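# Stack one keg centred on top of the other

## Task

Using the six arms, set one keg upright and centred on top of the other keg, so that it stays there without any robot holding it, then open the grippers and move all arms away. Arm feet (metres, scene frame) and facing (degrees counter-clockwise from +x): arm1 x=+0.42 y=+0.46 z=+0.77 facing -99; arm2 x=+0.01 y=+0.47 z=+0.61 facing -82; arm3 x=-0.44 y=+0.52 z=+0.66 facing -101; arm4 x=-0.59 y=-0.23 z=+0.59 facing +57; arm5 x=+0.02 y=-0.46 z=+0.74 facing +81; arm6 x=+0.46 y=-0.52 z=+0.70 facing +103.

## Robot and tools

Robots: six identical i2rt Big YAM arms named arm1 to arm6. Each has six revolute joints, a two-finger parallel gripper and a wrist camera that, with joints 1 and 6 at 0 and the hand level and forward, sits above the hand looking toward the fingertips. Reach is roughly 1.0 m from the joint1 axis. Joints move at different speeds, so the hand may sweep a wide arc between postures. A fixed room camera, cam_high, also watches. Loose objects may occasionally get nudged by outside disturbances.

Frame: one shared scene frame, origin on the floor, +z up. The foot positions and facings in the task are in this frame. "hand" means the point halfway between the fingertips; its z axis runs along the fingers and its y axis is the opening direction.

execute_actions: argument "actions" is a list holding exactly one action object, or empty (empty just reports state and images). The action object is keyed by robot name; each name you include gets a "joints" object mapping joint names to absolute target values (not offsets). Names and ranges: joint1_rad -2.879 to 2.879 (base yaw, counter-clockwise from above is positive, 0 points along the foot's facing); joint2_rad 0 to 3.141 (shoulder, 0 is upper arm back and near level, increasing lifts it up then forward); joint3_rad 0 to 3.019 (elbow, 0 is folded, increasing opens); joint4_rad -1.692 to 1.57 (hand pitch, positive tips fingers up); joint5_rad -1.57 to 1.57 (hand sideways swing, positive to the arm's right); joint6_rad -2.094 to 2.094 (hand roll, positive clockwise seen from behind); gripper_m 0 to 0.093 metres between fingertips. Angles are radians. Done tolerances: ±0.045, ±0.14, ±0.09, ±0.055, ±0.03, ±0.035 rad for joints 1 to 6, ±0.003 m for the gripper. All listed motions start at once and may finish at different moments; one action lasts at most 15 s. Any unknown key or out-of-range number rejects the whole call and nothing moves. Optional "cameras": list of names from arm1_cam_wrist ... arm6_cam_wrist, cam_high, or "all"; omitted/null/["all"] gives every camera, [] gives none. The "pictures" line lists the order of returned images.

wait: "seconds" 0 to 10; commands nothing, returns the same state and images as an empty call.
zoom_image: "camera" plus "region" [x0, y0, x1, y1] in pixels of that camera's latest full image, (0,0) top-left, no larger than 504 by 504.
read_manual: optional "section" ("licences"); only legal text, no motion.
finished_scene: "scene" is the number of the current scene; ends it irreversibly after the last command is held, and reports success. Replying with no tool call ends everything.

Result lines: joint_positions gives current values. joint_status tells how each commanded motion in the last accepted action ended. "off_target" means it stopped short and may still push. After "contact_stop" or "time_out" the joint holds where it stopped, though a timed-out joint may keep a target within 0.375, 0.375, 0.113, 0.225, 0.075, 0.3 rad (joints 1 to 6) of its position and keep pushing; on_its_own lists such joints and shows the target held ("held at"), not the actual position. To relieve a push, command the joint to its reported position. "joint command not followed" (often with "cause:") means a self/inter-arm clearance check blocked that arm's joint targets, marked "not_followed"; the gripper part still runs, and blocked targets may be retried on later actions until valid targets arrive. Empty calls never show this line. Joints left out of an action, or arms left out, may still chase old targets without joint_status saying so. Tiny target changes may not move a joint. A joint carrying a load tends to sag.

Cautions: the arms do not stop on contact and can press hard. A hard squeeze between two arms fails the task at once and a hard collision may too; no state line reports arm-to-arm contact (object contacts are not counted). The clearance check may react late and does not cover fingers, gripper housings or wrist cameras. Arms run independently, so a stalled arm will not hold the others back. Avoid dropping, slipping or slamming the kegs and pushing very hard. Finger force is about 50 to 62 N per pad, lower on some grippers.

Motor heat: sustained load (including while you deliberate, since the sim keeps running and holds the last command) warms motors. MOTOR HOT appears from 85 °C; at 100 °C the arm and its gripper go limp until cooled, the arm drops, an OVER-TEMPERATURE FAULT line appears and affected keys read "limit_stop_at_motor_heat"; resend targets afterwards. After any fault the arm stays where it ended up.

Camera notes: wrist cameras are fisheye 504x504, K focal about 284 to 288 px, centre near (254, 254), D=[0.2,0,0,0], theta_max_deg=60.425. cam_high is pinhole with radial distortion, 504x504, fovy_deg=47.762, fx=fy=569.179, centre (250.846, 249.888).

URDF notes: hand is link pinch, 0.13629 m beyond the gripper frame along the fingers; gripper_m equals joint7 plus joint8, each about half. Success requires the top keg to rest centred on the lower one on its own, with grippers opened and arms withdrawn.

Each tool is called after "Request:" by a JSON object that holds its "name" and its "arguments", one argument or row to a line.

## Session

Request:
{"name": "execute_actions", "arguments": {
  "actions": []
}}

Scene clock: 0.00 s.
Motor temperatures (°C, as the motors report them): arm1=[25 26 28 26 25 28] | arm2=[25 26 28 26 26 28] | arm3=[27 25 28 28 27 26] | arm4=[26 27 26 24 28 25] | arm5=[27 29 26 28 29 28] | arm6=[27 25 27 25 25 24]
arm1.joint_positions: joint1_rad=+0.363 joint2_rad=+0.576 joint3_rad=+1.366 joint4_rad=-1.350 joint5_rad=+0.101 joint6_rad=-0.414 gripper_m=+0.095
arm1.joint_status: not commanded
arm1.hand: x=+0.4428 y=+0.2359 z=+1.3033 quat_wxyz=(-0.268, -0.427, -0.767, +0.398) (m; scene frame)
arm2.joint_positions: joint1_rad=-0.248 joint2_rad=+0.614 joint3_rad=+1.477 joint4_rad=-1.460 joint5_rad=-0.163 joint6_rad=+0.316 gripper_m=+0.095
arm2.joint_status: not commanded
arm2.hand: x=+0.0178 y=+0.2667 z=+1.1640 quat_wxyz=(-0.406, -0.719, -0.511, +0.239) (m; scene frame)
arm3.joint_positions: joint1_rad=+0.133 joint2_rad=+0.606 joint3_rad=+1.474 joint4_rad=-1.253 joint5_rad=+0.201 joint6_rad=+0.512 gripper_m=+0.094
arm3.joint_status: not commanded
arm3.hand: x=-0.4797 y=+0.2993 z=+1.2662 quat_wxyz=(-0.425, -0.749, -0.351, +0.368) (m; scene frame)
arm4.joint_positions: joint1_rad=-0.408 joint2_rad=+0.553 joint3_rad=+1.316 joint4_rad=-1.424 joint5_rad=-0.066 joint6_rad=-0.486 gripper_m=+0.095
arm4.joint_status: not commanded
arm4.hand: x=-0.4240 y=-0.1051 z=+1.0851 quat_wxyz=(-0.435, +0.473, -0.764, -0.051) (m; scene frame)
arm5.joint_positions: joint1_rad=+0.310 joint2_rad=+0.619 joint3_rad=+1.463 joint4_rad=-1.177 joint5_rad=+0.249 joint6_rad=+0.089 gripper_m=+0.095
arm5.joint_status: not commanded
arm5.hand: x=+0.0229 y=-0.2183 z=+1.3486 quat_wxyz=(-0.436, +0.542, -0.606, -0.386) (m; scene frame)
arm6.joint_positions: joint1_rad=-0.090 joint2_rad=+0.546 joint3_rad=+1.330 joint4_rad=-1.526 joint5_rad=-0.209 joint6_rad=+0.490 gripper_m=+0.095
arm6.joint_status: not commanded
arm6.hand: x=+0.4003 y=-0.3444 z=+1.1916 quat_wxyz=(-0.097, +0.555, -0.723, -0.401) (m; scene frame)
pictures: arm1_cam_wrist, arm2_cam_wrist, arm3_cam_wrist, arm4_cam_wrist, arm5_cam_wrist, arm6_cam_wrist, cam_high
Images, in order (width x height): arm1_cam_wrist 504x504, arm2_cam_wrist 504x504, arm3_cam_wrist 504x504, arm4_cam_wrist 504x504, arm5_cam_wrist 504x504, arm6_cam_wrist 504x504, cam_high 504x504.

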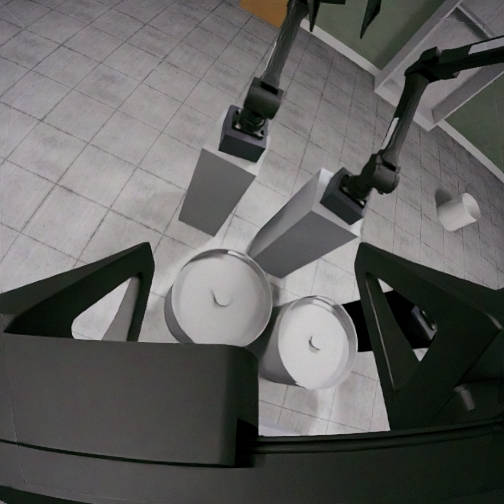

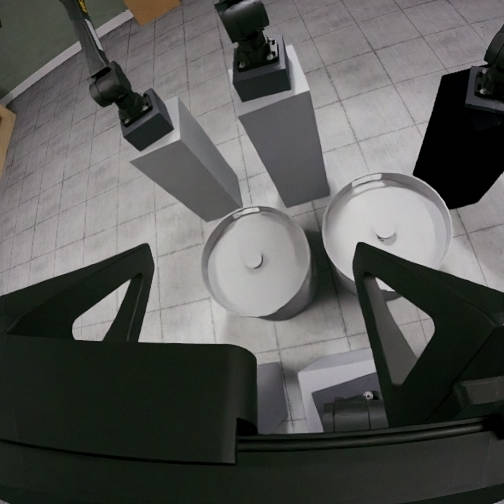

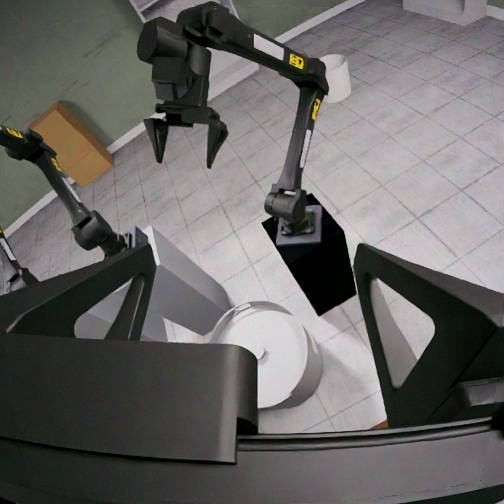

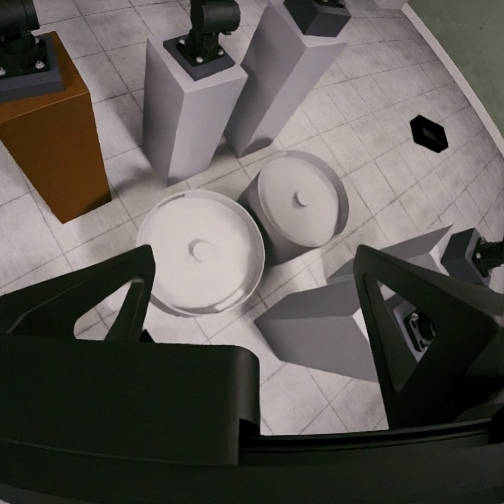

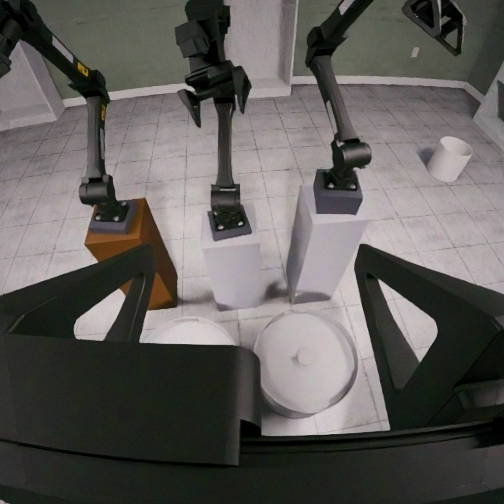

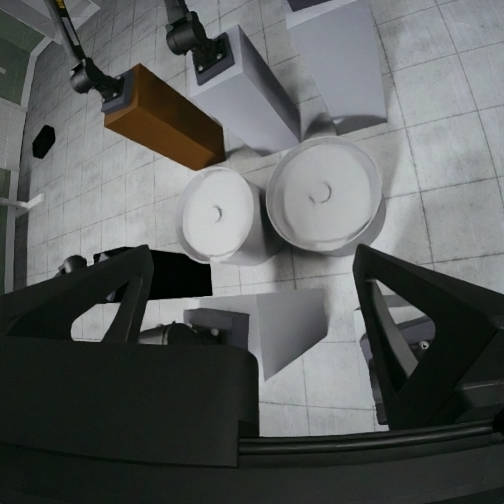

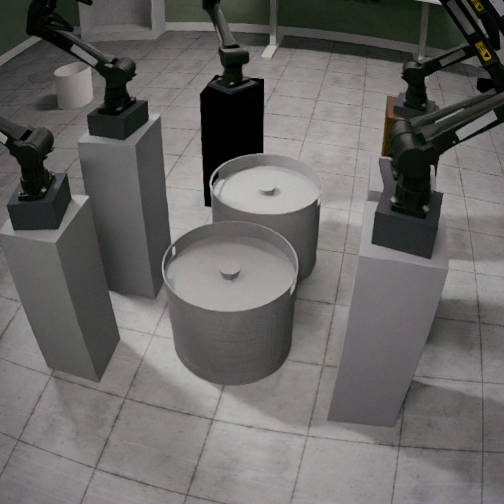

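Request:
{"name": "execute_actions", "arguments": {
  "actions": [
    {"arm1":{"joints":{"joint1_rad":1.3,"joint2_rad":0.9,"joint3_rad":0.9,"joint4_rad":-1.05}},"arm6":{"joints":{"joint1_rad":-1.4,"joint2_rad":0.9,"joint3_rad":0.9,"joint4_rad":-1.05}},"arm3":{"joints":{"joint1_rad":-0.8,"joint2_rad":0.9,"joint3_rad":0.9,"joint4_rad":-1.05,"joint5_rad":-0.5,"joint6_rad":-0.9}},"arm4":{"joints":{"joint1_rad":-2.1,"joint2_rad":1.2,"joint3_rad":1.0,"joint4_rad":-1.05,"joint5_rad":-0.8,"joint6_rad":-0.5}},"arm2":{"joints":{"joint1_rad":0.15,"joint6_rad":1.085,"joint5_rad":0,"joint2_rad":1.2,"joint3_rad":0.81,"joint4_rad":-1.1}},"arm5":{"joints":{"joint1_rad":-0.6,"joint5_rad":0,"joint6_rad":-0.11,"joint2_rad":1.2,"joint3_rad":1.262,"joint4_rad":-1.4}}}
  ],
  "cameras": []
}}

Request:
{"name": "execute_actions", "arguments": {
  "actions": [
    {"arm2":{"joints":{"joint2_rad":2.09,"joint4_rad":-0.262}},"arm5":{"joints":{"joint1_rad":-0.726,"joint2_rad":2.518,"joint4_rad":-0.278}}}
  ],
  "cameras": ["arm2_cam_wrist","arm5_cam_wrist","cam_high"]
}}

Scene clock: 3.10 s.
Motor temperatures (°C, as the motors report them): arm1=[25 26 29 26 25 28] | arm2=[25 26 28 26 26 28] | arm3=[27 25 29 28 27 26] | arm4=[26 27 26 24 28 25] | arm5=[27 29 27 28 29 28] | arm6=[27 25 27 25 25 24]
arm1.joint_positions: joint1_rad=+1.290 joint2_rad=+0.897 joint3_rad=+0.891 joint4_rad=-1.074 joint5_rad=+0.102 joint6_rad=-0.414 gripper_m=+0.095
arm1.joint_status: all done
arm1.hand: x=+0.7145 y=+0.2962 z=+1.0216 quat_wxyz=(-0.203, -0.028, -0.969, +0.139) (m; scene frame)
arm2.joint_positions: joint1_rad=+0.149 joint2_rad=+1.208 joint3_rad=+0.795 joint4_rad=-1.109 joint5_rad=-0.002 joint6_rad=+1.073 gripper_m=+0.095
arm2.joint_status: all done
arm2.hand: x=+0.0999 y=+0.1703 z=+0.7161 quat_wxyz=(-0.024, -0.923, -0.384, +0.003) (m; scene frame)
arm3.joint_positions: joint1_rad=-0.796 joint2_rad=+0.908 joint3_rad=+0.896 joint4_rad=-1.065 joint5_rad=-0.496 joint6_rad=-0.884 gripper_m=+0.094
arm3.joint_status: all done
arm3.hand: x=-0.6674 y=+0.2679 z=+0.9335 quat_wxyz=(-0.195, -0.656, -0.677, +0.272) (m; scene frame)
arm4.joint_positions: joint1_rad=-2.098 joint2_rad=+1.206 joint3_rad=+0.980 joint4_rad=-1.057 joint5_rad=-0.796 joint6_rad=-0.488 gripper_m=+0.095
arm4.joint_status: all done
arm4.hand: x=-0.3094 y=-0.5104 z=+0.8225 quat_wxyz=(-0.366, -0.222, -0.887, -0.172) (m; scene frame)
arm5.joint_positions: joint1_rad=-0.596 joint2_rad=+1.203 joint3_rad=+1.241 joint4_rad=-1.388 joint5_rad=+0.002 joint6_rad=-0.101 gripper_m=+0.095
arm5.joint_status: all done
arm5.hand: x=+0.2825 y=-0.1789 z=+1.0208 quat_wxyz=(-0.106, +0.440, -0.891, -0.033) (m; scene frame)
arm6.joint_positions: joint1_rad=-1.395 joint2_rad=+0.904 joint3_rad=+0.892 joint4_rad=-1.066 joint5_rad=-0.208 joint6_rad=+0.490 gripper_m=+0.095
arm6.joint_status: all done
arm6.hand: x=+0.7569 y=-0.3558 z=+0.9520 quat_wxyz=(-0.175, -0.017, -0.965, -0.196) (m; scene frame)
pictures: none
No camera images: the call's "cameras" was empty. Leave "cameras" out to get every camera's image.

Scene clock: 4.87 s.
Motor temperatures (°C, as the motors report them): arm1=[25 26 29 26 25 28] | arm2=[25 26 28 26 26 28] | arm3=[27 25 29 28 27 26] | arm4=[26 27 27 24 28 25] | arm5=[27 29 27 28 29 28] | arm6=[27 25 28 25 25 24]
arm1.joint_positions: joint1_rad=+1.290 joint2_rad=+0.897 joint3_rad=+0.891 joint4_rad=-1.074 joint5_rad=+0.102 joint6_rad=-0.414 gripper_m=+0.095
arm1.joint_status: not commanded
arm1.hand: x=+0.7145 y=+0.2962 z=+1.0216 quat_wxyz=(-0.203, -0.028, -0.969, +0.139) (m; scene frame)
arm2.joint_positions: joint1_rad=+0.149 joint2_rad=+2.097 joint3_rad=+0.795 joint4_rad=-0.273 joint5_rad=-0.002 joint6_rad=+1.073 gripper_m=+0.095
arm2.joint_status: all done
arm2.hand: x=+0.1156 y=+0.1145 z=+0.4158 quat_wxyz=(+0.003, -0.923, -0.384, +0.000) (m; scene frame)
arm3.joint_positions: joint1_rad=-0.796 joint2_rad=+0.908 joint3_rad=+0.896 joint4_rad=-1.065 joint5_rad=-0.496 joint6_rad=-0.884 gripper_m=+0.094
arm3.joint_status: not commanded
arm3.hand: x=-0.6674 y=+0.2679 z=+0.9335 quat_wxyz=(-0.195, -0.656, -0.677, +0.272) (m; scene frame)
arm4.joint_positions: joint1_rad=-2.098 joint2_rad=+1.206 joint3_rad=+0.980 joint4_rad=-1.057 joint5_rad=-0.796 joint6_rad=-0.488 gripper_m=+0.095
arm4.joint_status: not commanded
arm4.hand: x=-0.3094 y=-0.5104 z=+0.8225 quat_wxyz=(-0.366, -0.222, -0.887, -0.172) (m; scene frame)
arm5.joint_positions: joint1_rad=-0.728 joint2_rad=+2.534 joint3_rad=+1.246 joint4_rad=-0.293 joint5_rad=+0.002 joint6_rad=-0.101 gripper_m=+0.095
arm5.joint_status: all done
arm5.hand: x=+0.3918 y=-0.1628 z=+0.4166 quat_wxyz=(+0.002, +0.382, -0.924, +0.007) (m; scene frame)
arm6.joint_positions: joint1_rad=-1.395 joint2_rad=+0.904 joint3_rad=+0.892 joint4_rad=-1.066 joint5_rad=-0.208 joint6_rad=+0.490 gripper_m=+0.095
arm6.joint_status: not commanded
arm6.hand: x=+0.7569 y=-0.3558 z=+0.9520 quat_wxyz=(-0.175, -0.017, -0.965, -0.196) (m; scene frame)
pictures: arm2_cam_wrist, arm5_cam_wrist, cam_high
Images, in order (width x height): arm2_cam_wrist 504x504, arm5_cam_wrist 504x504, cam_high 504x504.

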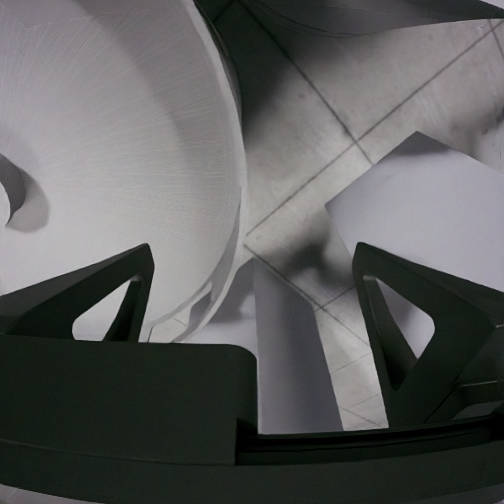

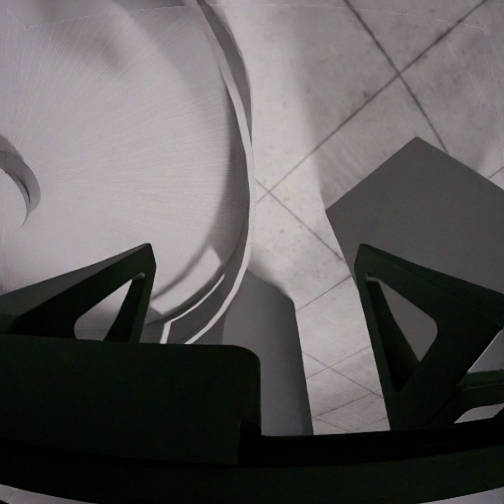

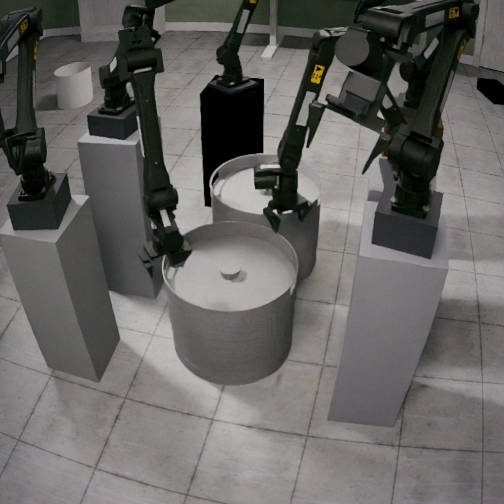

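Request:
{"name": "execute_actions", "arguments": {
  "actions": [
    {"arm2":{"joints":{"gripper_m":0.05,"joint2_rad":2.41,"joint3_rad":0.92,"joint4_rad":-0.055}},"arm5":{"joints":{"gripper_m":0.05,"joint1_rad":-0.715,"joint2_rad":2.785,"joint3_rad":1.446,"joint4_rad":-0.2}}}
  ],
  "cameras": []
}}

Request:
{"name": "execute_actions", "arguments": {
  "actions": [
    {"arm2":{"joints":{"gripper_m":0}},"arm5":{"joints":{"gripper_m":0}}}
  ],
  "cameras": ["arm2_cam_wrist","arm5_cam_wrist"]
}}

Request:
{"name": "execute_actions", "arguments": {
  "actions": [
    {"arm2":{"joints":{"joint2_rad":1.885,"joint3_rad":0.845,"joint4_rad":-0.272}},"arm5":{"joints":{"joint2_rad":2.26,"joint3_rad":1.30,"joint4_rad":-0.288}}}
  ],
  "cameras": ["arm2_cam_wrist","arm5_cam_wrist","cam_high"]
}}

Scene clock: 6.57 s.
Motor temperatures (°C, as the motors report them): arm1=[25 26 29 26 25 28] | arm2=[25 26 28 26 26 28] | arm3=[27 25 29 28 27 26] | arm4=[26 27 27 24 28 25] | arm5=[27 29 27 28 29 28] | arm6=[27 25 28 25 25 24]
arm1.joint_positions: joint1_rad=+1.290 joint2_rad=+0.897 joint3_rad=+0.891 joint4_rad=-1.074 joint5_rad=+0.102 joint6_rad=-0.414 gripper_m=+0.095
arm1.joint_status: not commanded
arm1.hand: x=+0.7145 y=+0.2962 z=+1.0216 quat_wxyz=(-0.203, -0.028, -0.969, +0.139) (m; scene frame)
arm2.joint_positions: joint1_rad=+0.161 joint2_rad=+2.378 joint3_rad=+0.946 joint4_rad=-0.042 joint5_rad=-0.011 joint6_rad=+1.072 gripper_m=+0.050
arm2.joint_status: all done
arm2.hand: x=+0.1350 y=+0.0709 z=+0.3263 quat_wxyz=(-0.047, -0.920, -0.390, +0.001) (m; scene frame)
arm3.joint_positions: joint1_rad=-0.796 joint2_rad=+0.908 joint3_rad=+0.896 joint4_rad=-1.065 joint5_rad=-0.496 joint6_rad=-0.884 gripper_m=+0.094
arm3.joint_status: not commanded
arm3.hand: x=-0.6674 y=+0.2679 z=+0.9335 quat_wxyz=(-0.195, -0.656, -0.677, +0.272) (m; scene frame)
arm4.joint_positions: joint1_rad=-2.098 joint2_rad=+1.206 joint3_rad=+0.980 joint4_rad=-1.057 joint5_rad=-0.796 joint6_rad=-0.488 gripper_m=+0.095
arm4.joint_status: not commanded
arm4.hand: x=-0.3094 y=-0.5104 z=+0.8225 quat_wxyz=(-0.366, -0.222, -0.887, -0.172) (m; scene frame)
arm5.joint_positions: joint1_rad=-0.725 joint2_rad=+2.799 joint3_rad=+1.439 joint4_rad=-0.204 joint5_rad=+0.001 joint6_rad=-0.101 gripper_m=+0.050
arm5.joint_status: all done
arm5.hand: x=+0.3971 y=-0.1574 z=+0.3129 quat_wxyz=(-0.006, +0.383, -0.924, +0.003) (m; scene frame)
arm6.joint_positions: joint1_rad=-1.395 joint2_rad=+0.904 joint3_rad=+0.892 joint4_rad=-1.066 joint5_rad=-0.208 joint6_rad=+0.490 gripper_m=+0.095
arm6.joint_status: not commanded
arm6.hand: x=+0.7569 y=-0.3558 z=+0.9520 quat_wxyz=(-0.175, -0.017, -0.965, -0.196) (m; scene frame)
pictures: none
No camera images: the call's "cameras" was empty. Leave "cameras" out to get every camera's image.

Scene clock: 7.27 s.
Motor temperatures (°C, as the motors report them): arm1=[25 26 29 26 25 28] | arm2=[25 26 28 26 26 28] | arm3=[27 25 29 28 27 26] | arm4=[26 27 27 24 28 25] | arm5=[27 29 27 28 29 28] | arm6=[27 25 29 25 25 24]
arm1.joint_positions: joint1_rad=+1.290 joint2_rad=+0.897 joint3_rad=+0.891 joint4_rad=-1.074 joint5_rad=+0.102 joint6_rad=-0.414 gripper_m=+0.095
arm1.joint_status: not commanded
arm1.hand: x=+0.7145 y=+0.2962 z=+1.0216 quat_wxyz=(-0.203, -0.028, -0.969, +0.139) (m; scene frame)
arm2.joint_positions: joint1_rad=+0.160 joint2_rad=+2.402 joint3_rad=+0.926 joint4_rad=-0.044 joint5_rad=-0.003 joint6_rad=+1.075 gripper_m=+0.001
arm2.joint_status: all done
arm2.hand: x=+0.1264 y=+0.0918 z=+0.3160 quat_wxyz=(-0.025, -0.921, -0.388, +0.003) (m; scene frame)
arm3.joint_positions: joint1_rad=-0.796 joint2_rad=+0.908 joint3_rad=+0.896 joint4_rad=-1.065 joint5_rad=-0.496 joint6_rad=-0.884 gripper_m=+0.094
arm3.joint_status: not commanded
arm3.hand: x=-0.6674 y=+0.2679 z=+0.9335 quat_wxyz=(-0.195, -0.656, -0.677, +0.272) (m; scene frame)
arm4.joint_positions: joint1_rad=-2.098 joint2_rad=+1.206 joint3_rad=+0.980 joint4_rad=-1.057 joint5_rad=-0.796 joint6_rad=-0.488 gripper_m=+0.095
arm4.joint_status: not commanded
arm4.hand: x=-0.3094 y=-0.5104 z=+0.8225 quat_wxyz=(-0.366, -0.222, -0.887, -0.172) (m; scene frame)
arm5.joint_positions: joint1_rad=-0.721 joint2_rad=+2.799 joint3_rad=+1.439 joint4_rad=-0.204 joint5_rad=+0.001 joint6_rad=-0.131 gripper_m=+0.002
arm5.joint_status: all done
arm5.hand: x=+0.3959 y=-0.1559 z=+0.3129 quat_wxyz=(-0.005, +0.399, -0.917, +0.004) (m; scene frame)
arm6.joint_positions: joint1_rad=-1.395 joint2_rad=+0.904 joint3_rad=+0.892 joint4_rad=-1.066 joint5_rad=-0.208 joint6_rad=+0.490 gripper_m=+0.095
arm6.joint_status: not commanded
arm6.hand: x=+0.7569 y=-0.3558 z=+0.9520 quat_wxyz=(-0.175, -0.017, -0.965, -0.196) (m; scene frame)
pictures: arm2_cam_wrist, arm5_cam_wrist
Images, in order (width x height): arm2_cam_wrist 504x504, arm5_cam_wrist 504x504.

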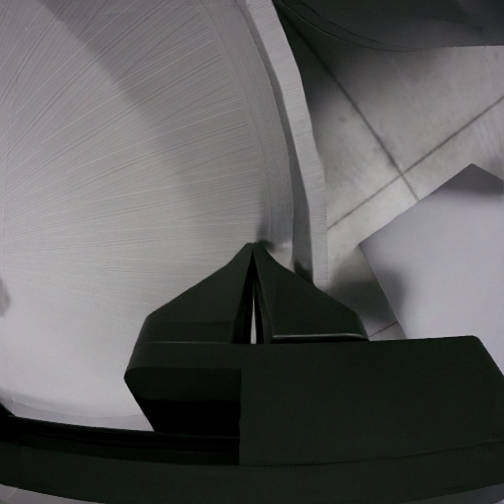

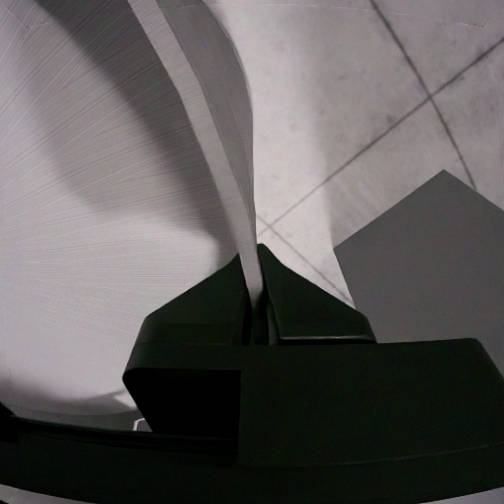

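Scene clock: 9.80 s.
Motor temperatures (°C, as the motors report them): arm1=[25 26 30 27 25 28] | arm2=[25 26 28 26 26 28] | arm3=[27 25 30 28 27 26] | arm4=[26 27 28 24 28 25] | arm5=[27 30 27 28 29 28] | arm6=[27 25 29 25 25 24]
arm1.joint_positions: joint1_rad=+1.290 joint2_rad=+0.897 joint3_rad=+0.891 joint4_rad=-1.074 joint5_rad=+0.102 joint6_rad=-0.414 gripper_m=+0.095
arm1.joint_status: not commanded
arm1.hand: x=+0.7145 y=+0.2962 z=+1.0216 quat_wxyz=(-0.203, -0.028, -0.969, +0.139) (m; scene frame)
arm2.joint_positions: joint1_rad=+0.160 joint2_rad=+1.880 joint3_rad=+0.835 joint4_rad=-0.264 joint5_rad=-0.003 joint6_rad=+1.081 gripper_m=+0.001
arm2.joint_status: all done
arm2.hand: x=+0.1452 y=+0.0334 z=+0.5088 quat_wxyz=(-0.129, -0.915, -0.382, +0.013) (m; scene frame)
arm3.joint_positions: joint1_rad=-0.796 joint2_rad=+0.908 joint3_rad=+0.896 joint4_rad=-1.065 joint5_rad=-0.496 joint6_rad=-0.884 gripper_m=+0.094
arm3.joint_status: not commanded
arm3.hand: x=-0.6674 y=+0.2679 z=+0.9335 quat_wxyz=(-0.195, -0.656, -0.677, +0.272) (m; scene frame)
arm4.joint_positions: joint1_rad=-2.098 joint2_rad=+1.206 joint3_rad=+0.980 joint4_rad=-1.057 joint5_rad=-0.796 joint6_rad=-0.488 gripper_m=+0.095
arm4.joint_status: not commanded
arm4.hand: x=-0.3094 y=-0.5104 z=+0.8225 quat_wxyz=(-0.366, -0.222, -0.887, -0.172) (m; scene frame)
arm5.joint_positions: joint1_rad=-0.695 joint2_rad=+2.724 joint3_rad=+1.299 joint4_rad=-0.228 joint5_rad=+0.004 joint6_rad=-0.007 gripper_m=+0.002
arm5.joint_status: joint2_rad time_out (moved -0.075 of -0.539); joint4_rad time_out (moved -0.024 of -0.084); the others done
arm5.on_its_own: joint2_rad reads +2.724 and still pushes toward +2.404 since a time_out (your +2.260 is given up); joint4_rad reads -0.228 and still pushes toward -0.288 since a time_out
arm5.hand: x=+0.3489 y=-0.1805 z=+0.3373 quat_wxyz=(+0.035, +0.353, -0.935, +0.020) (m; scene frame)
arm6.joint_positions: joint1_rad=-1.395 joint2_rad=+0.904 joint3_rad=+0.892 joint4_rad=-1.066 joint5_rad=-0.208 joint6_rad=+0.490 gripper_m=+0.095
arm6.joint_status: not commanded
arm6.hand: x=+0.7569 y=-0.3558 z=+0.9520 quat_wxyz=(-0.175, -0.017, -0.965, -0.196) (m; scene frame)
pictures: arm2_cam_wrist, arm5_cam_wrist, cam_high
Images, in order (width x height): arm2_cam_wrist 504x504, arm5_cam_wrist 504x504, cam_high 504x504.

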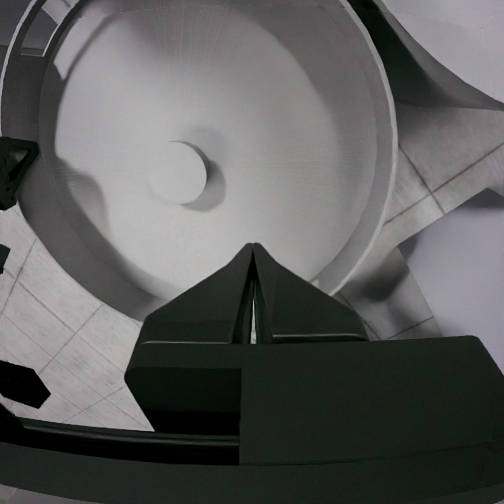

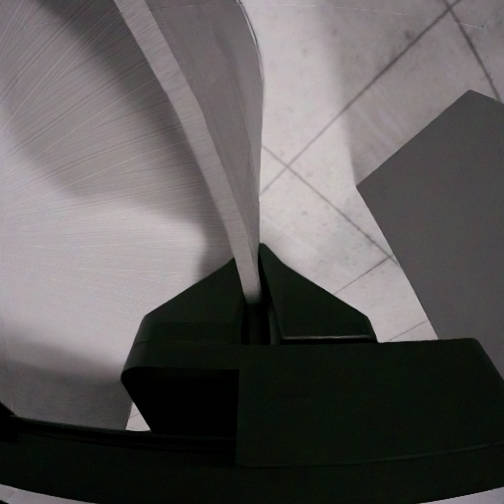

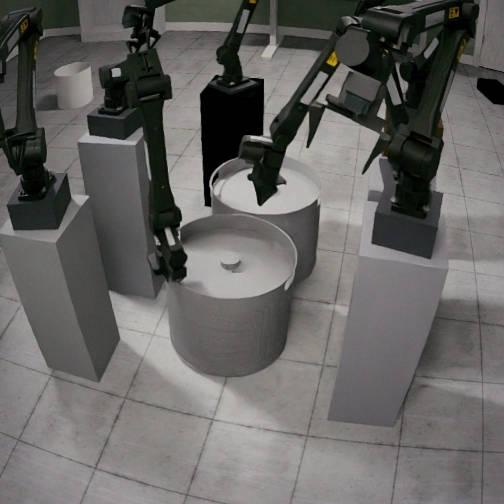

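Arm2 missed the rim. Set down and redo.

Request:
{"name": "execute_actions", "arguments": {
  "actions": [
    {"arm2":{"joints":{"gripper_m":0.093,"joint1_rad":0.14,"joint2_rad":2.17,"joint3_rad":0.825,"joint4_rad":-0.205}},"arm5":{"joints":{"joint2_rad":2.785,"joint3_rad":1.446,"joint4_rad":-0.2}}}
  ],
  "cameras": ["arm2_cam_wrist","arm5_cam_wrist","cam_high"]
}}

Scene clock: 11.13 s.
Motor temperatures (°C, as the motors report them): arm1=[25 26 30 27 25 28] | arm2=[25 26 28 26 26 28] | arm3=[27 25 30 28 27 26] | arm4=[26 27 28 24 28 25] | arm5=[27 30 27 28 29 28] | arm6=[27 25 29 25 25 24]
arm1.joint_positions: joint1_rad=+1.290 joint2_rad=+0.897 joint3_rad=+0.891 joint4_rad=-1.074 joint5_rad=+0.102 joint6_rad=-0.414 gripper_m=+0.095
arm1.joint_status: not commanded
arm1.hand: x=+0.7145 y=+0.2962 z=+1.0216 quat_wxyz=(-0.203, -0.028, -0.969, +0.139) (m; scene frame)
arm2.joint_positions: joint1_rad=+0.148 joint2_rad=+2.190 joint3_rad=+0.816 joint4_rad=-0.214 joint5_rad=-0.002 joint6_rad=+1.081 gripper_m=+0.093
arm2.joint_status: all done
arm2.hand: x=+0.1138 y=+0.1183 z=+0.3851 quat_wxyz=(+0.010, -0.925, -0.380, +0.000) (m; scene frame)
arm3.joint_positions: joint1_rad=-0.796 joint2_rad=+0.908 joint3_rad=+0.896 joint4_rad=-1.065 joint5_rad=-0.496 joint6_rad=-0.884 gripper_m=+0.094
arm3.joint_status: not commanded
arm3.hand: x=-0.6674 y=+0.2679 z=+0.9335 quat_wxyz=(-0.195, -0.656, -0.677, +0.272) (m; scene frame)
arm4.joint_positions: joint1_rad=-2.098 joint2_rad=+1.206 joint3_rad=+0.980 joint4_rad=-1.057 joint5_rad=-0.796 joint6_rad=-0.488 gripper_m=+0.095
arm4.joint_status: not commanded
arm4.hand: x=-0.3094 y=-0.5104 z=+0.8225 quat_wxyz=(-0.366, -0.222, -0.887, -0.172) (m; scene frame)
arm5.joint_positions: joint1_rad=-0.729 joint2_rad=+2.790 joint3_rad=+1.389 joint4_rad=-0.220 joint5_rad=+0.002 joint6_rad=-0.087 gripper_m=+0.002
arm5.joint_status: all done
arm5.hand: x=+0.3753 y=-0.1779 z=+0.3134 quat_wxyz=(+0.021, +0.375, -0.927, +0.013) (m; scene frame)
arm6.joint_positions: joint1_rad=-1.395 joint2_rad=+0.904 joint3_rad=+0.892 joint4_rad=-1.066 joint5_rad=-0.208 joint6_rad=+0.490 gripper_m=+0.095
arm6.joint_status: not commanded
arm6.hand: x=+0.7569 y=-0.3558 z=+0.9520 quat_wxyz=(-0.175, -0.017, -0.965, -0.196) (m; scene frame)
pictures: arm2_cam_wrist, arm5_cam_wrist, cam_high
Images, in order (width x height): arm2_cam_wrist 504x504, arm5_cam_wrist 504x504, cam_high 504x504.

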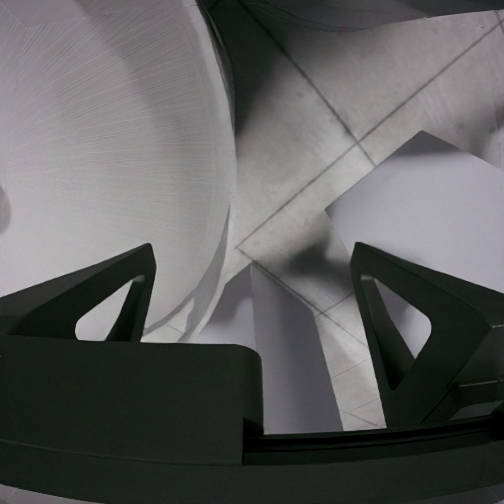

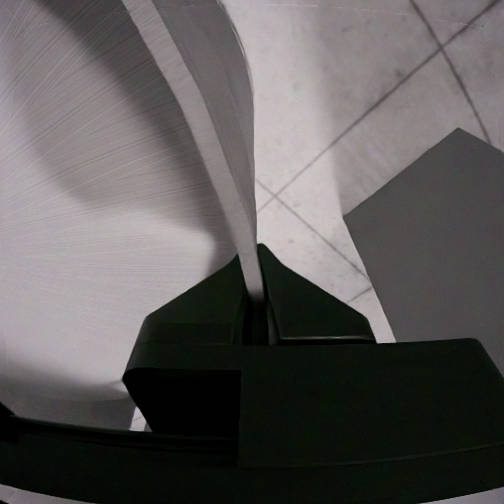

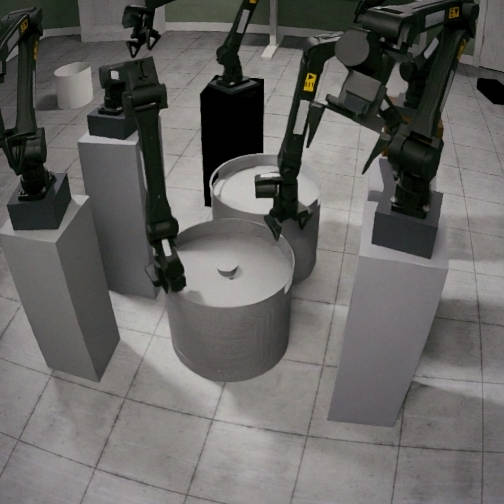

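Request:
{"name": "execute_actions", "arguments": {
  "actions": [
    {"arm2":{"joints":{"gripper_m":0.075,"joint6_rad":1.13,"joint2_rad":2.40,"joint3_rad":0.915,"joint4_rad":-0.06}}}
  ],
  "cameras": []
}}

Request:
{"name": "execute_actions", "arguments": {
  "actions": [
    {"arm2":{"joints":{"gripper_m":0}}}
  ],
  "cameras": ["arm2_cam_wrist"]
}}

Scene clock: 12.43 s.
Motor temperatures (°C, as the motors report them): arm1=[25 26 30 27 25 28] | arm2=[25 26 28 26 26 28] | arm3=[27 25 30 28 27 26] | arm4=[26 27 28 24 28 25] | arm5=[27 30 27 28 29 28] | arm6=[27 25 29 25 25 24]
arm1.joint_positions: joint1_rad=+1.290 joint2_rad=+0.897 joint3_rad=+0.891 joint4_rad=-1.074 joint5_rad=+0.102 joint6_rad=-0.414 gripper_m=+0.095
arm1.joint_status: not commanded
arm1.hand: x=+0.7145 y=+0.2962 z=+1.0216 quat_wxyz=(-0.203, -0.028, -0.969, +0.139) (m; scene frame)
arm2.joint_positions: joint1_rad=+0.146 joint2_rad=+2.408 joint3_rad=+0.911 joint4_rad=-0.067 joint5_rad=+0.001 joint6_rad=+1.120 gripper_m=+0.075
arm2.joint_status: all done
arm2.hand: x=+0.1159 y=+0.1070 z=+0.3129 quat_wxyz=(-0.003, -0.933, -0.361, +0.002) (m; scene frame)
arm3.joint_positions: joint1_rad=-0.796 joint2_rad=+0.908 joint3_rad=+0.896 joint4_rad=-1.065 joint5_rad=-0.496 joint6_rad=-0.884 gripper_m=+0.094
arm3.joint_status: not commanded
arm3.hand: x=-0.6674 y=+0.2679 z=+0.9335 quat_wxyz=(-0.195, -0.656, -0.677, +0.272) (m; scene frame)
arm4.joint_positions: joint1_rad=-2.098 joint2_rad=+1.206 joint3_rad=+0.980 joint4_rad=-1.057 joint5_rad=-0.796 joint6_rad=-0.488 gripper_m=+0.095
arm4.joint_status: not commanded
arm4.hand: x=-0.3094 y=-0.5104 z=+0.8225 quat_wxyz=(-0.366, -0.222, -0.887, -0.172) (m; scene frame)
arm5.joint_positions: joint1_rad=-0.729 joint2_rad=+2.790 joint3_rad=+1.390 joint4_rad=-0.220 joint5_rad=+0.002 joint6_rad=-0.087 gripper_m=+0.002
arm5.joint_status: not commanded
arm5.hand: x=+0.3755 y=-0.1777 z=+0.3134 quat_wxyz=(+0.021, +0.375, -0.927, +0.012) (m; scene frame)
arm6.joint_positions: joint1_rad=-1.395 joint2_rad=+0.904 joint3_rad=+0.892 joint4_rad=-1.066 joint5_rad=-0.208 joint6_rad=+0.490 gripper_m=+0.095
arm6.joint_status: not commanded
arm6.hand: x=+0.7569 y=-0.3558 z=+0.9520 quat_wxyz=(-0.175, -0.017, -0.965, -0.196) (m; scene frame)
pictures: none
No camera images: the call's "cameras" was empty. Leave "cameras" out to get every camera's image.

Scene clock: 13.20 s.
Motor temperatures (°C, as the motors report them): arm1=[25 26 30 27 25 28] | arm2=[25 26 28 26 26 28] | arm3=[27 25 30 28 27 26] | arm4=[26 27 28 24 28 25] | arm5=[27 30 27 28 29 28] | arm6=[27 25 30 25 25 24]
arm1.joint_positions: joint1_rad=+1.290 joint2_rad=+0.897 joint3_rad=+0.891 joint4_rad=-1.074 joint5_rad=+0.102 joint6_rad=-0.414 gripper_m=+0.095
arm1.joint_status: not commanded
arm1.hand: x=+0.7145 y=+0.2962 z=+1.0216 quat_wxyz=(-0.203, -0.028, -0.969, +0.139) (m; scene frame)
arm2.joint_positions: joint1_rad=+0.144 joint2_rad=+2.408 joint3_rad=+0.912 joint4_rad=-0.064 joint5_rad=-0.006 joint6_rad=+1.163 gripper_m=+0.002
arm2.joint_status: all done
arm2.hand: x=+0.1164 y=+0.1062 z=+0.3129 quat_wxyz=(-0.004, -0.940, -0.340, -0.001) (m; scene frame)
arm3.joint_positions: joint1_rad=-0.796 joint2_rad=+0.908 joint3_rad=+0.896 joint4_rad=-1.065 joint5_rad=-0.496 joint6_rad=-0.884 gripper_m=+0.094
arm3.joint_status: not commanded
arm3.hand: x=-0.6674 y=+0.2679 z=+0.9335 quat_wxyz=(-0.195, -0.656, -0.677, +0.272) (m; scene frame)
arm4.joint_positions: joint1_rad=-2.098 joint2_rad=+1.206 joint3_rad=+0.980 joint4_rad=-1.057 joint5_rad=-0.796 joint6_rad=-0.488 gripper_m=+0.095
arm4.joint_status: not commanded
arm4.hand: x=-0.3094 y=-0.5104 z=+0.8225 quat_wxyz=(-0.366, -0.222, -0.887, -0.172) (m; scene frame)
arm5.joint_positions: joint1_rad=-0.729 joint2_rad=+2.790 joint3_rad=+1.390 joint4_rad=-0.220 joint5_rad=+0.002 joint6_rad=-0.087 gripper_m=+0.002
arm5.joint_status: not commanded
arm5.hand: x=+0.3755 y=-0.1777 z=+0.3134 quat_wxyz=(+0.021, +0.375, -0.927, +0.012) (m; scene frame)
arm6.joint_positions: joint1_rad=-1.395 joint2_rad=+0.904 joint3_rad=+0.892 joint4_rad=-1.066 joint5_rad=-0.208 joint6_rad=+0.490 gripper_m=+0.095
arm6.joint_status: not commanded
arm6.hand: x=+0.7569 y=-0.3558 z=+0.9520 quat_wxyz=(-0.175, -0.017, -0.965, -0.196) (m; scene frame)
pictures: arm2_cam_wrist
Images, in order (width x height): arm2_cam_wrist 504x504.

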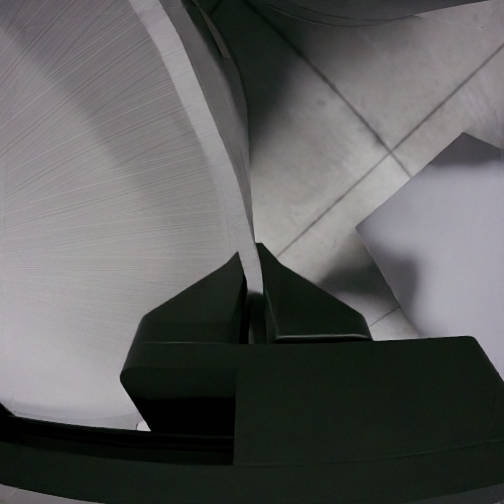

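Request:
{"name": "execute_actions", "arguments": {
  "actions": [
    {"arm2":{"joints":{"joint1_rad":0.235,"joint6_rad":1.2,"joint2_rad":1.88,"joint3_rad":0.82,"joint4_rad":-0.257}},"arm5":{"joints":{"joint1_rad":-0.726,"joint2_rad":2.27,"joint3_rad":1.40,"joint4_rad":-0.366}}}
  ],
  "cameras": ["arm2_cam_wrist","arm5_cam_wrist","cam_high"]
}}

Scene clock: 15.97 s.
Motor temperatures (°C, as the motors report them): arm1=[25 26 31 27 25 28] | arm2=[25 27 28 26 26 28] | arm3=[27 25 30 28 27 26] | arm4=[26 27 28 24 28 25] | arm5=[27 32 27 28 29 28] | arm6=[27 25 30 25 25 24]
arm1.joint_positions: joint1_rad=+1.290 joint2_rad=+0.897 joint3_rad=+0.891 joint4_rad=-1.074 joint5_rad=+0.102 joint6_rad=-0.414 gripper_m=+0.095
arm1.joint_status: not commanded
arm1.hand: x=+0.7145 y=+0.2962 z=+1.0216 quat_wxyz=(-0.203, -0.028, -0.969, +0.139) (m; scene frame)
arm2.joint_positions: joint1_rad=+0.231 joint2_rad=+2.100 joint3_rad=+0.773 joint4_rad=-0.239 joint5_rad=-0.007 joint6_rad=+1.232 gripper_m=+0.002
arm2.joint_status: joint2_rad time_out (moved -0.309 of -0.528); the others done
arm2.on_its_own: joint2_rad reads +2.100 and still pushes toward +1.880 since a time_out
arm2.hand: x=+0.1430 y=+0.1302 z=+0.4128 quat_wxyz=(-0.002, -0.938, -0.348, -0.002) (m; scene frame)
arm3.joint_positions: joint1_rad=-0.796 joint2_rad=+0.908 joint3_rad=+0.896 joint4_rad=-1.065 joint5_rad=-0.496 joint6_rad=-0.884 gripper_m=+0.094
arm3.joint_status: not commanded
arm3.hand: x=-0.6674 y=+0.2679 z=+0.9335 quat_wxyz=(-0.195, -0.656, -0.677, +0.272) (m; scene frame)
arm4.joint_positions: joint1_rad=-2.098 joint2_rad=+1.206 joint3_rad=+0.980 joint4_rad=-1.057 joint5_rad=-0.796 joint6_rad=-0.488 gripper_m=+0.095
arm4.joint_status: not commanded
arm4.hand: x=-0.3094 y=-0.5104 z=+0.8225 quat_wxyz=(-0.366, -0.222, -0.887, -0.172) (m; scene frame)
arm5.joint_positions: joint1_rad=-0.723 joint2_rad=+2.567 joint3_rad=+1.340 joint4_rad=-0.356 joint5_rad=-0.004 joint6_rad=-0.103 gripper_m=+0.002
arm5.joint_status: joint2_rad time_out (moved -0.224 of -0.520); the others done
arm5.on_its_own: joint2_rad reads +2.567 and still pushes toward +2.270 since a time_out
arm5.hand: x=+0.4105 y=-0.1429 z=+0.4126 quat_wxyz=(+0.004, +0.385, -0.923, +0.004) (m; scene frame)
arm6.joint_positions: joint1_rad=-1.395 joint2_rad=+0.904 joint3_rad=+0.892 joint4_rad=-1.066 joint5_rad=-0.208 joint6_rad=+0.490 gripper_m=+0.095
arm6.joint_status: not commanded
arm6.hand: x=+0.7569 y=-0.3558 z=+0.9520 quat_wxyz=(-0.175, -0.017, -0.965, -0.196) (m; scene frame)
pictures: arm2_cam_wrist, arm5_cam_wrist, cam_high
Images, in order (width x height): arm2_cam_wrist 504x504, arm5_cam_wrist 504x504, cam_high 504x504.

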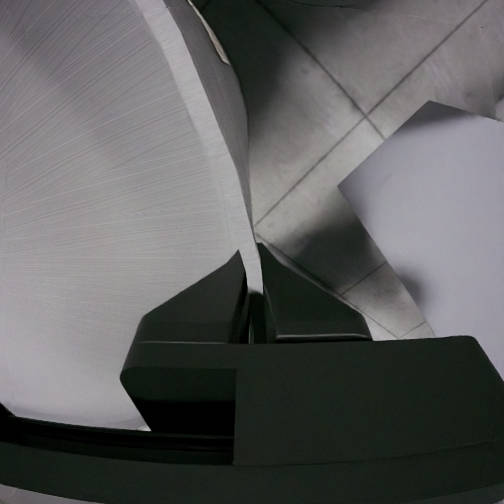

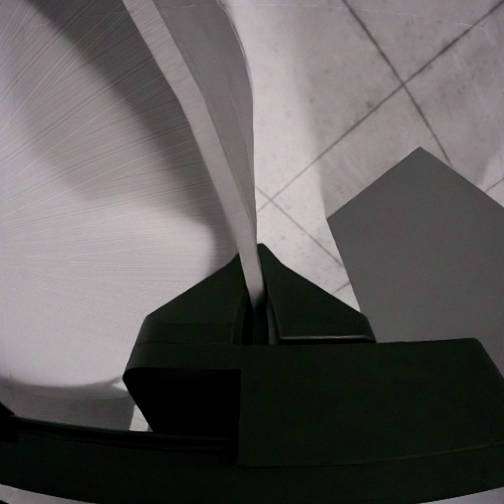

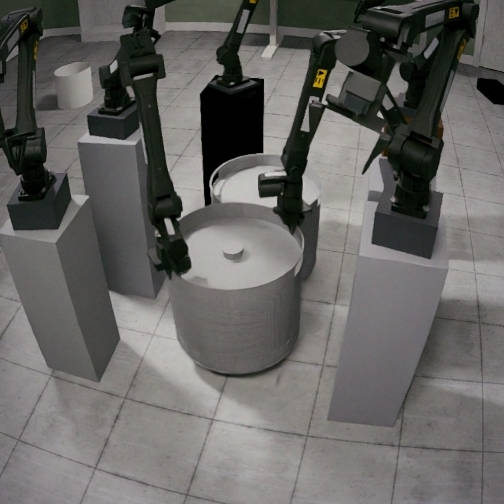

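Request:
{"name": "execute_actions", "arguments": {
  "actions": [
    {"arm2":{"joints":{"joint2_rad":1.43,"joint3_rad":0.88,"joint4_rad":-0.71}},"arm5":{"joints":{"joint2_rad":1.89,"joint3_rad":1.30,"joint4_rad":-0.595}}}
  ],
  "cameras": []
}}

Request:
{"name": "execute_actions", "arguments": {
  "actions": [
    {"arm2":{"joints":{"joint2_rad":1.16,"joint3_rad":1.2,"joint4_rad":-1.18}},"arm5":{"joints":{"joint2_rad":1.57,"joint3_rad":1.41,"joint4_rad":-0.93}}}
  ],
  "cameras": ["cam_high"]
}}

Scene clock: 19.00 s.
Motor temperatures (°C, as the motors report them): arm1=[25 26 31 27 25 28] | arm2=[25 28 29 26 27 28] | arm3=[27 25 31 28 27 26] | arm4=[26 27 29 24 28 25] | arm5=[27 33 28 28 29 28] | arm6=[27 25 30 25 25 24]
arm1.joint_positions: joint1_rad=+1.290 joint2_rad=+0.897 joint3_rad=+0.891 joint4_rad=-1.074 joint5_rad=+0.102 joint6_rad=-0.414 gripper_m=+0.095
arm1.joint_status: not commanded
arm1.hand: x=+0.7145 y=+0.2962 z=+1.0216 quat_wxyz=(-0.203, -0.028, -0.969, +0.139) (m; scene frame)
arm2.joint_positions: joint1_rad=+0.229 joint2_rad=+1.640 joint3_rad=+0.765 joint4_rad=-0.689 joint5_rad=-0.006 joint6_rad=+1.236 gripper_m=+0.002
arm2.joint_status: joint2_rad time_out (moved -0.460 of -0.670); joint3_rad time_out (moved -0.008 of +0.107); the others done
arm2.on_its_own: joint2_rad reads +1.640 and still pushes toward +1.430 since a time_out; joint3_rad reads +0.765 and still pushes toward +0.877 since a time_out
arm2.hand: x=+0.1414 y=+0.1324 z=+0.5707 quat_wxyz=(-0.003, -0.938, -0.345, -0.001) (m; scene frame)
arm3.joint_positions: joint1_rad=-0.796 joint2_rad=+0.908 joint3_rad=+0.896 joint4_rad=-1.065 joint5_rad=-0.496 joint6_rad=-0.884 gripper_m=+0.094
arm3.joint_status: not commanded
arm3.hand: x=-0.6674 y=+0.2679 z=+0.9335 quat_wxyz=(-0.195, -0.656, -0.677, +0.272) (m; scene frame)
arm4.joint_positions: joint1_rad=-2.098 joint2_rad=+1.206 joint3_rad=+0.980 joint4_rad=-1.057 joint5_rad=-0.796 joint6_rad=-0.488 gripper_m=+0.095
arm4.joint_status: not commanded
arm4.hand: x=-0.3094 y=-0.5104 z=+0.8225 quat_wxyz=(-0.366, -0.222, -0.887, -0.172) (m; scene frame)
arm5.joint_positions: joint1_rad=-0.722 joint2_rad=+2.206 joint3_rad=+1.199 joint4_rad=-0.581 joint5_rad=-0.009 joint6_rad=-0.100 gripper_m=+0.002
arm5.joint_status: joint2_rad time_out (moved -0.360 of -0.677); joint3_rad time_out (moved -0.141 of -0.040); the others done
arm5.on_its_own: joint2_rad reads +2.206 and still pushes toward +1.890 since a time_out; joint3_rad reads +1.199 and still pushes toward +1.300 since a time_out
arm5.hand: x=+0.4072 y=-0.1417 z=+0.5647 quat_wxyz=(+0.008, +0.384, -0.923, +0.003) (m; scene frame)
arm6.joint_positions: joint1_rad=-1.395 joint2_rad=+0.904 joint3_rad=+0.892 joint4_rad=-1.066 joint5_rad=-0.208 joint6_rad=+0.490 gripper_m=+0.095
arm6.joint_status: not commanded
arm6.hand: x=+0.7569 y=-0.3558 z=+0.9520 quat_wxyz=(-0.175, -0.017, -0.965, -0.196) (m; scene frame)
pictures: none
No camera images: the call's "cameras" was empty. Leave "cameras" out to get every camera's image.

not run: a stop came earlier in this reply.

Request:
{"name": "execute_actions", "arguments": {
  "actions": [
    {"arm2":{"joints":{"joint2_rad":1.16,"joint3_rad":1.2,"joint4_rad":-1.18}},"arm5":{"joints":{"joint2_rad":1.55,"joint3_rad":1.41,"joint4_rad":-0.93}}}
  ],
  "cameras": ["cam_high"]
}}

Scene clock: 22.47 s.
Motor temperatures (°C, as the motors report them): arm1=[25 26 31 27 25 28] | arm2=[25 28 32 26 27 28] | arm3=[27 25 31 28 27 26] | arm4=[26 27 29 24 28 25] | arm5=[27 34 30 28 29 28] | arm6=[27 25 31 25 25 24]
arm1.joint_positions: joint1_rad=+1.290 joint2_rad=+0.897 joint3_rad=+0.891 joint4_rad=-1.074 joint5_rad=+0.102 joint6_rad=-0.414 gripper_m=+0.095
arm1.joint_status: not commanded
arm1.hand: x=+0.7145 y=+0.2962 z=+1.0216 quat_wxyz=(-0.203, -0.028, -0.969, +0.139) (m; scene frame)
arm2.joint_positions: joint1_rad=+0.234 joint2_rad=+1.357 joint3_rad=+0.908 joint4_rad=-1.131 joint5_rad=-0.015 joint6_rad=+1.231 gripper_m=+0.002
arm2.joint_status: joint2_rad time_out (moved -0.283 of -0.480); joint3_rad time_out (moved +0.143 of +0.435); the others done
arm2.on_its_own: joint2_rad reads +1.357 and still pushes toward +1.160 since a time_out; joint3_rad reads +0.908 and still pushes toward +1.044 since a time_out (your +1.200 is given up)
arm2.hand: x=+0.1404 y=+0.1454 z=+0.7096 quat_wxyz=(+0.006, -0.937, -0.350, -0.006) (m; scene frame)
arm3.joint_positions: joint1_rad=-0.796 joint2_rad=+0.908 joint3_rad=+0.896 joint4_rad=-1.065 joint5_rad=-0.496 joint6_rad=-0.884 gripper_m=+0.094
arm3.joint_status: not commanded
arm3.hand: x=-0.6674 y=+0.2679 z=+0.9335 quat_wxyz=(-0.195, -0.656, -0.677, +0.272) (m; scene frame)
arm4.joint_positions: joint1_rad=-2.098 joint2_rad=+1.206 joint3_rad=+0.980 joint4_rad=-1.057 joint5_rad=-0.796 joint6_rad=-0.488 gripper_m=+0.095
arm4.joint_status: not commanded
arm4.hand: x=-0.3094 y=-0.5104 z=+0.8225 quat_wxyz=(-0.366, -0.222, -0.887, -0.172) (m; scene frame)
arm5.joint_positions: joint1_rad=-0.714 joint2_rad=+1.964 joint3_rad=+1.255 joint4_rad=-0.910 joint5_rad=-0.017 joint6_rad=-0.098 gripper_m=+0.002
arm5.joint_status: joint2_rad time_out (moved -0.242 of -0.656); joint3_rad time_out (moved +0.057 of +0.211); the others done
arm5.on_its_own: joint2_rad reads +1.964 and still pushes toward +1.644 since a time_out; joint3_rad reads +1.255 and still pushes toward +1.383 since a time_out
arm5.hand: x=+0.4083 y=-0.1326 z=+0.6986 quat_wxyz=(+0.023, +0.386, -0.922, +0.003) (m; scene frame)
arm6.joint_positions: joint1_rad=-1.395 joint2_rad=+0.904 joint3_rad=+0.892 joint4_rad=-1.066 joint5_rad=-0.208 joint6_rad=+0.490 gripper_m=+0.095
arm6.joint_status: not commanded
arm6.hand: x=+0.7569 y=-0.3558 z=+0.9520 quat_wxyz=(-0.175, -0.017, -0.965, -0.196) (m; scene frame)
pictures: cam_high
Images, in order (width x height): cam_high 504x504.

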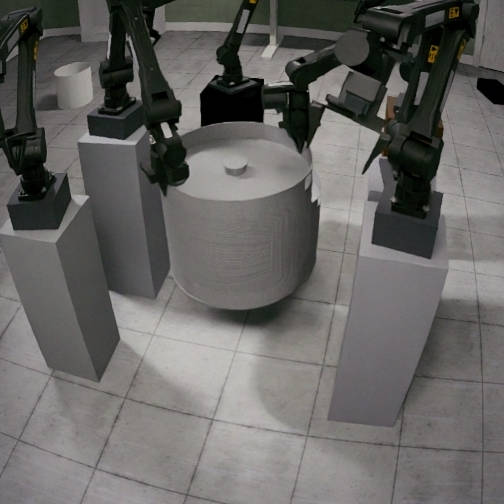

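Request:
{"name": "execute_actions", "arguments": {
  "actions": [
    {"arm2":{"joints":{"joint1_rad":-0.45,"joint6_rad":0.54,"joint2_rad":1.14,"joint3_rad":1.31,"joint4_rad":-1.26}},"arm5":{"joints":{"joint1_rad":-0.288,"joint6_rad":0.35,"joint2_rad":1.22,"joint3_rad":0.94,"joint4_rad":-0.91}}}
  ],
  "cameras": ["arm2_cam_wrist","arm5_cam_wrist","cam_high"]
}}

Scene clock: 25.90 s.
Motor temperatures (°C, as the motors report them): arm1=[25 26 31 27 25 28] | arm2=[25 29 36 26 27 28] | arm3=[27 25 31 28 27 26] | arm4=[26 27 29 24 28 25] | arm5=[27 34 33 28 29 28] | arm6=[27 25 31 25 25 24]
arm1.joint_positions: joint1_rad=+1.290 joint2_rad=+0.897 joint3_rad=+0.891 joint4_rad=-1.074 joint5_rad=+0.102 joint6_rad=-0.414 gripper_m=+0.095
arm1.joint_status: not commanded
arm1.hand: x=+0.7145 y=+0.2962 z=+1.0216 quat_wxyz=(-0.203, -0.028, -0.969, +0.139) (m; scene frame)
arm2.joint_positions: joint1_rad=-0.452 joint2_rad=+1.321 joint3_rad=+1.004 joint4_rad=-1.228 joint5_rad=-0.030 joint6_rad=+0.583 gripper_m=+0.002
arm2.joint_status: joint2_rad time_out (moved -0.036 of -0.217); joint3_rad time_out (moved +0.096 of +0.402); joint6_rad time_out (moved -0.648 of -0.691); the others done
arm2.on_its_own: joint2_rad reads +1.321 and still pushes toward +1.140 since a time_out; joint3_rad reads +1.004 and still pushes toward +1.154 since a time_out (your +1.310 is given up); joint6_rad reads +0.583 and still pushes toward +0.540 since a time_out
arm2.hand: x=-0.0961 y=+0.1224 z=+0.7566 quat_wxyz=(-0.019, -0.943, -0.332, -0.002) (m; scene frame)
arm3.joint_positions: joint1_rad=-0.796 joint2_rad=+0.908 joint3_rad=+0.896 joint4_rad=-1.065 joint5_rad=-0.496 joint6_rad=-0.884 gripper_m=+0.094
arm3.joint_status: not commanded
arm3.hand: x=-0.6674 y=+0.2679 z=+0.9335 quat_wxyz=(-0.195, -0.656, -0.677, +0.272) (m; scene frame)
arm4.joint_positions: joint1_rad=-2.098 joint2_rad=+1.206 joint3_rad=+0.980 joint4_rad=-1.057 joint5_rad=-0.796 joint6_rad=-0.488 gripper_m=+0.095
arm4.joint_status: not commanded
arm4.hand: x=-0.3094 y=-0.5104 z=+0.8225 quat_wxyz=(-0.366, -0.222, -0.887, -0.172) (m; scene frame)
arm5.joint_positions: joint1_rad=-0.291 joint2_rad=+1.421 joint3_rad=+0.738 joint4_rad=-0.887 joint5_rad=+0.006 joint6_rad=+0.368 gripper_m=+0.002
arm5.joint_status: joint2_rad time_out (moved -0.544 of -0.744); joint3_rad time_out (moved -0.517 of -0.315); the others done
arm5.on_its_own: joint2_rad reads +1.421 and still pushes toward +1.220 since a time_out; joint3_rad reads +0.738 and still pushes toward +0.877 since a time_out
arm5.hand: x=+0.1646 y=-0.1645 z=+0.7653 quat_wxyz=(-0.005, +0.367, -0.930, +0.006) (m; scene frame)
arm6.joint_positions: joint1_rad=-1.395 joint2_rad=+0.904 joint3_rad=+0.892 joint4_rad=-1.066 joint5_rad=-0.208 joint6_rad=+0.490 gripper_m=+0.095
arm6.joint_status: not commanded
arm6.hand: x=+0.7569 y=-0.3558 z=+0.9520 quat_wxyz=(-0.175, -0.017, -0.965, -0.196) (m; scene frame)
pictures: arm2_cam_wrist, arm5_cam_wrist, cam_high
Images, in order (width x height): arm2_cam_wrist 504x504, arm5_cam_wrist 504x504, cam_high 504x504.

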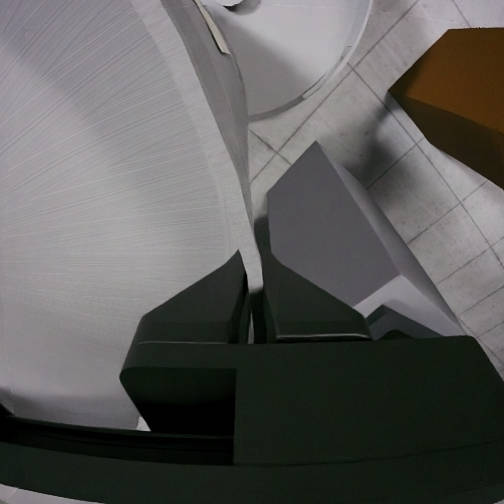

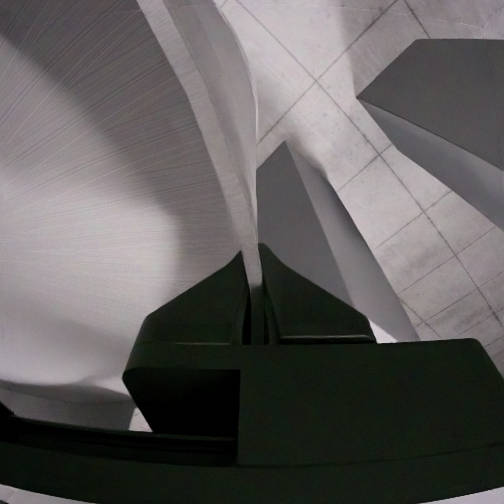

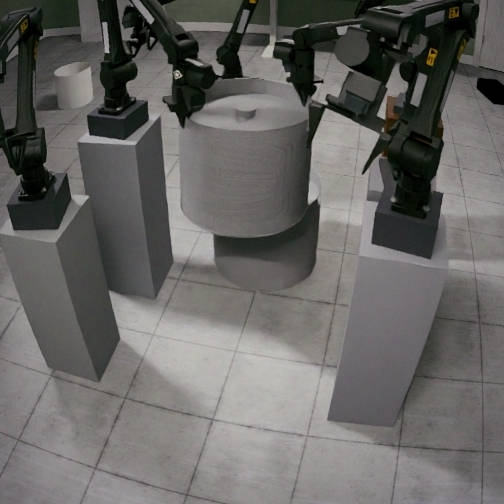

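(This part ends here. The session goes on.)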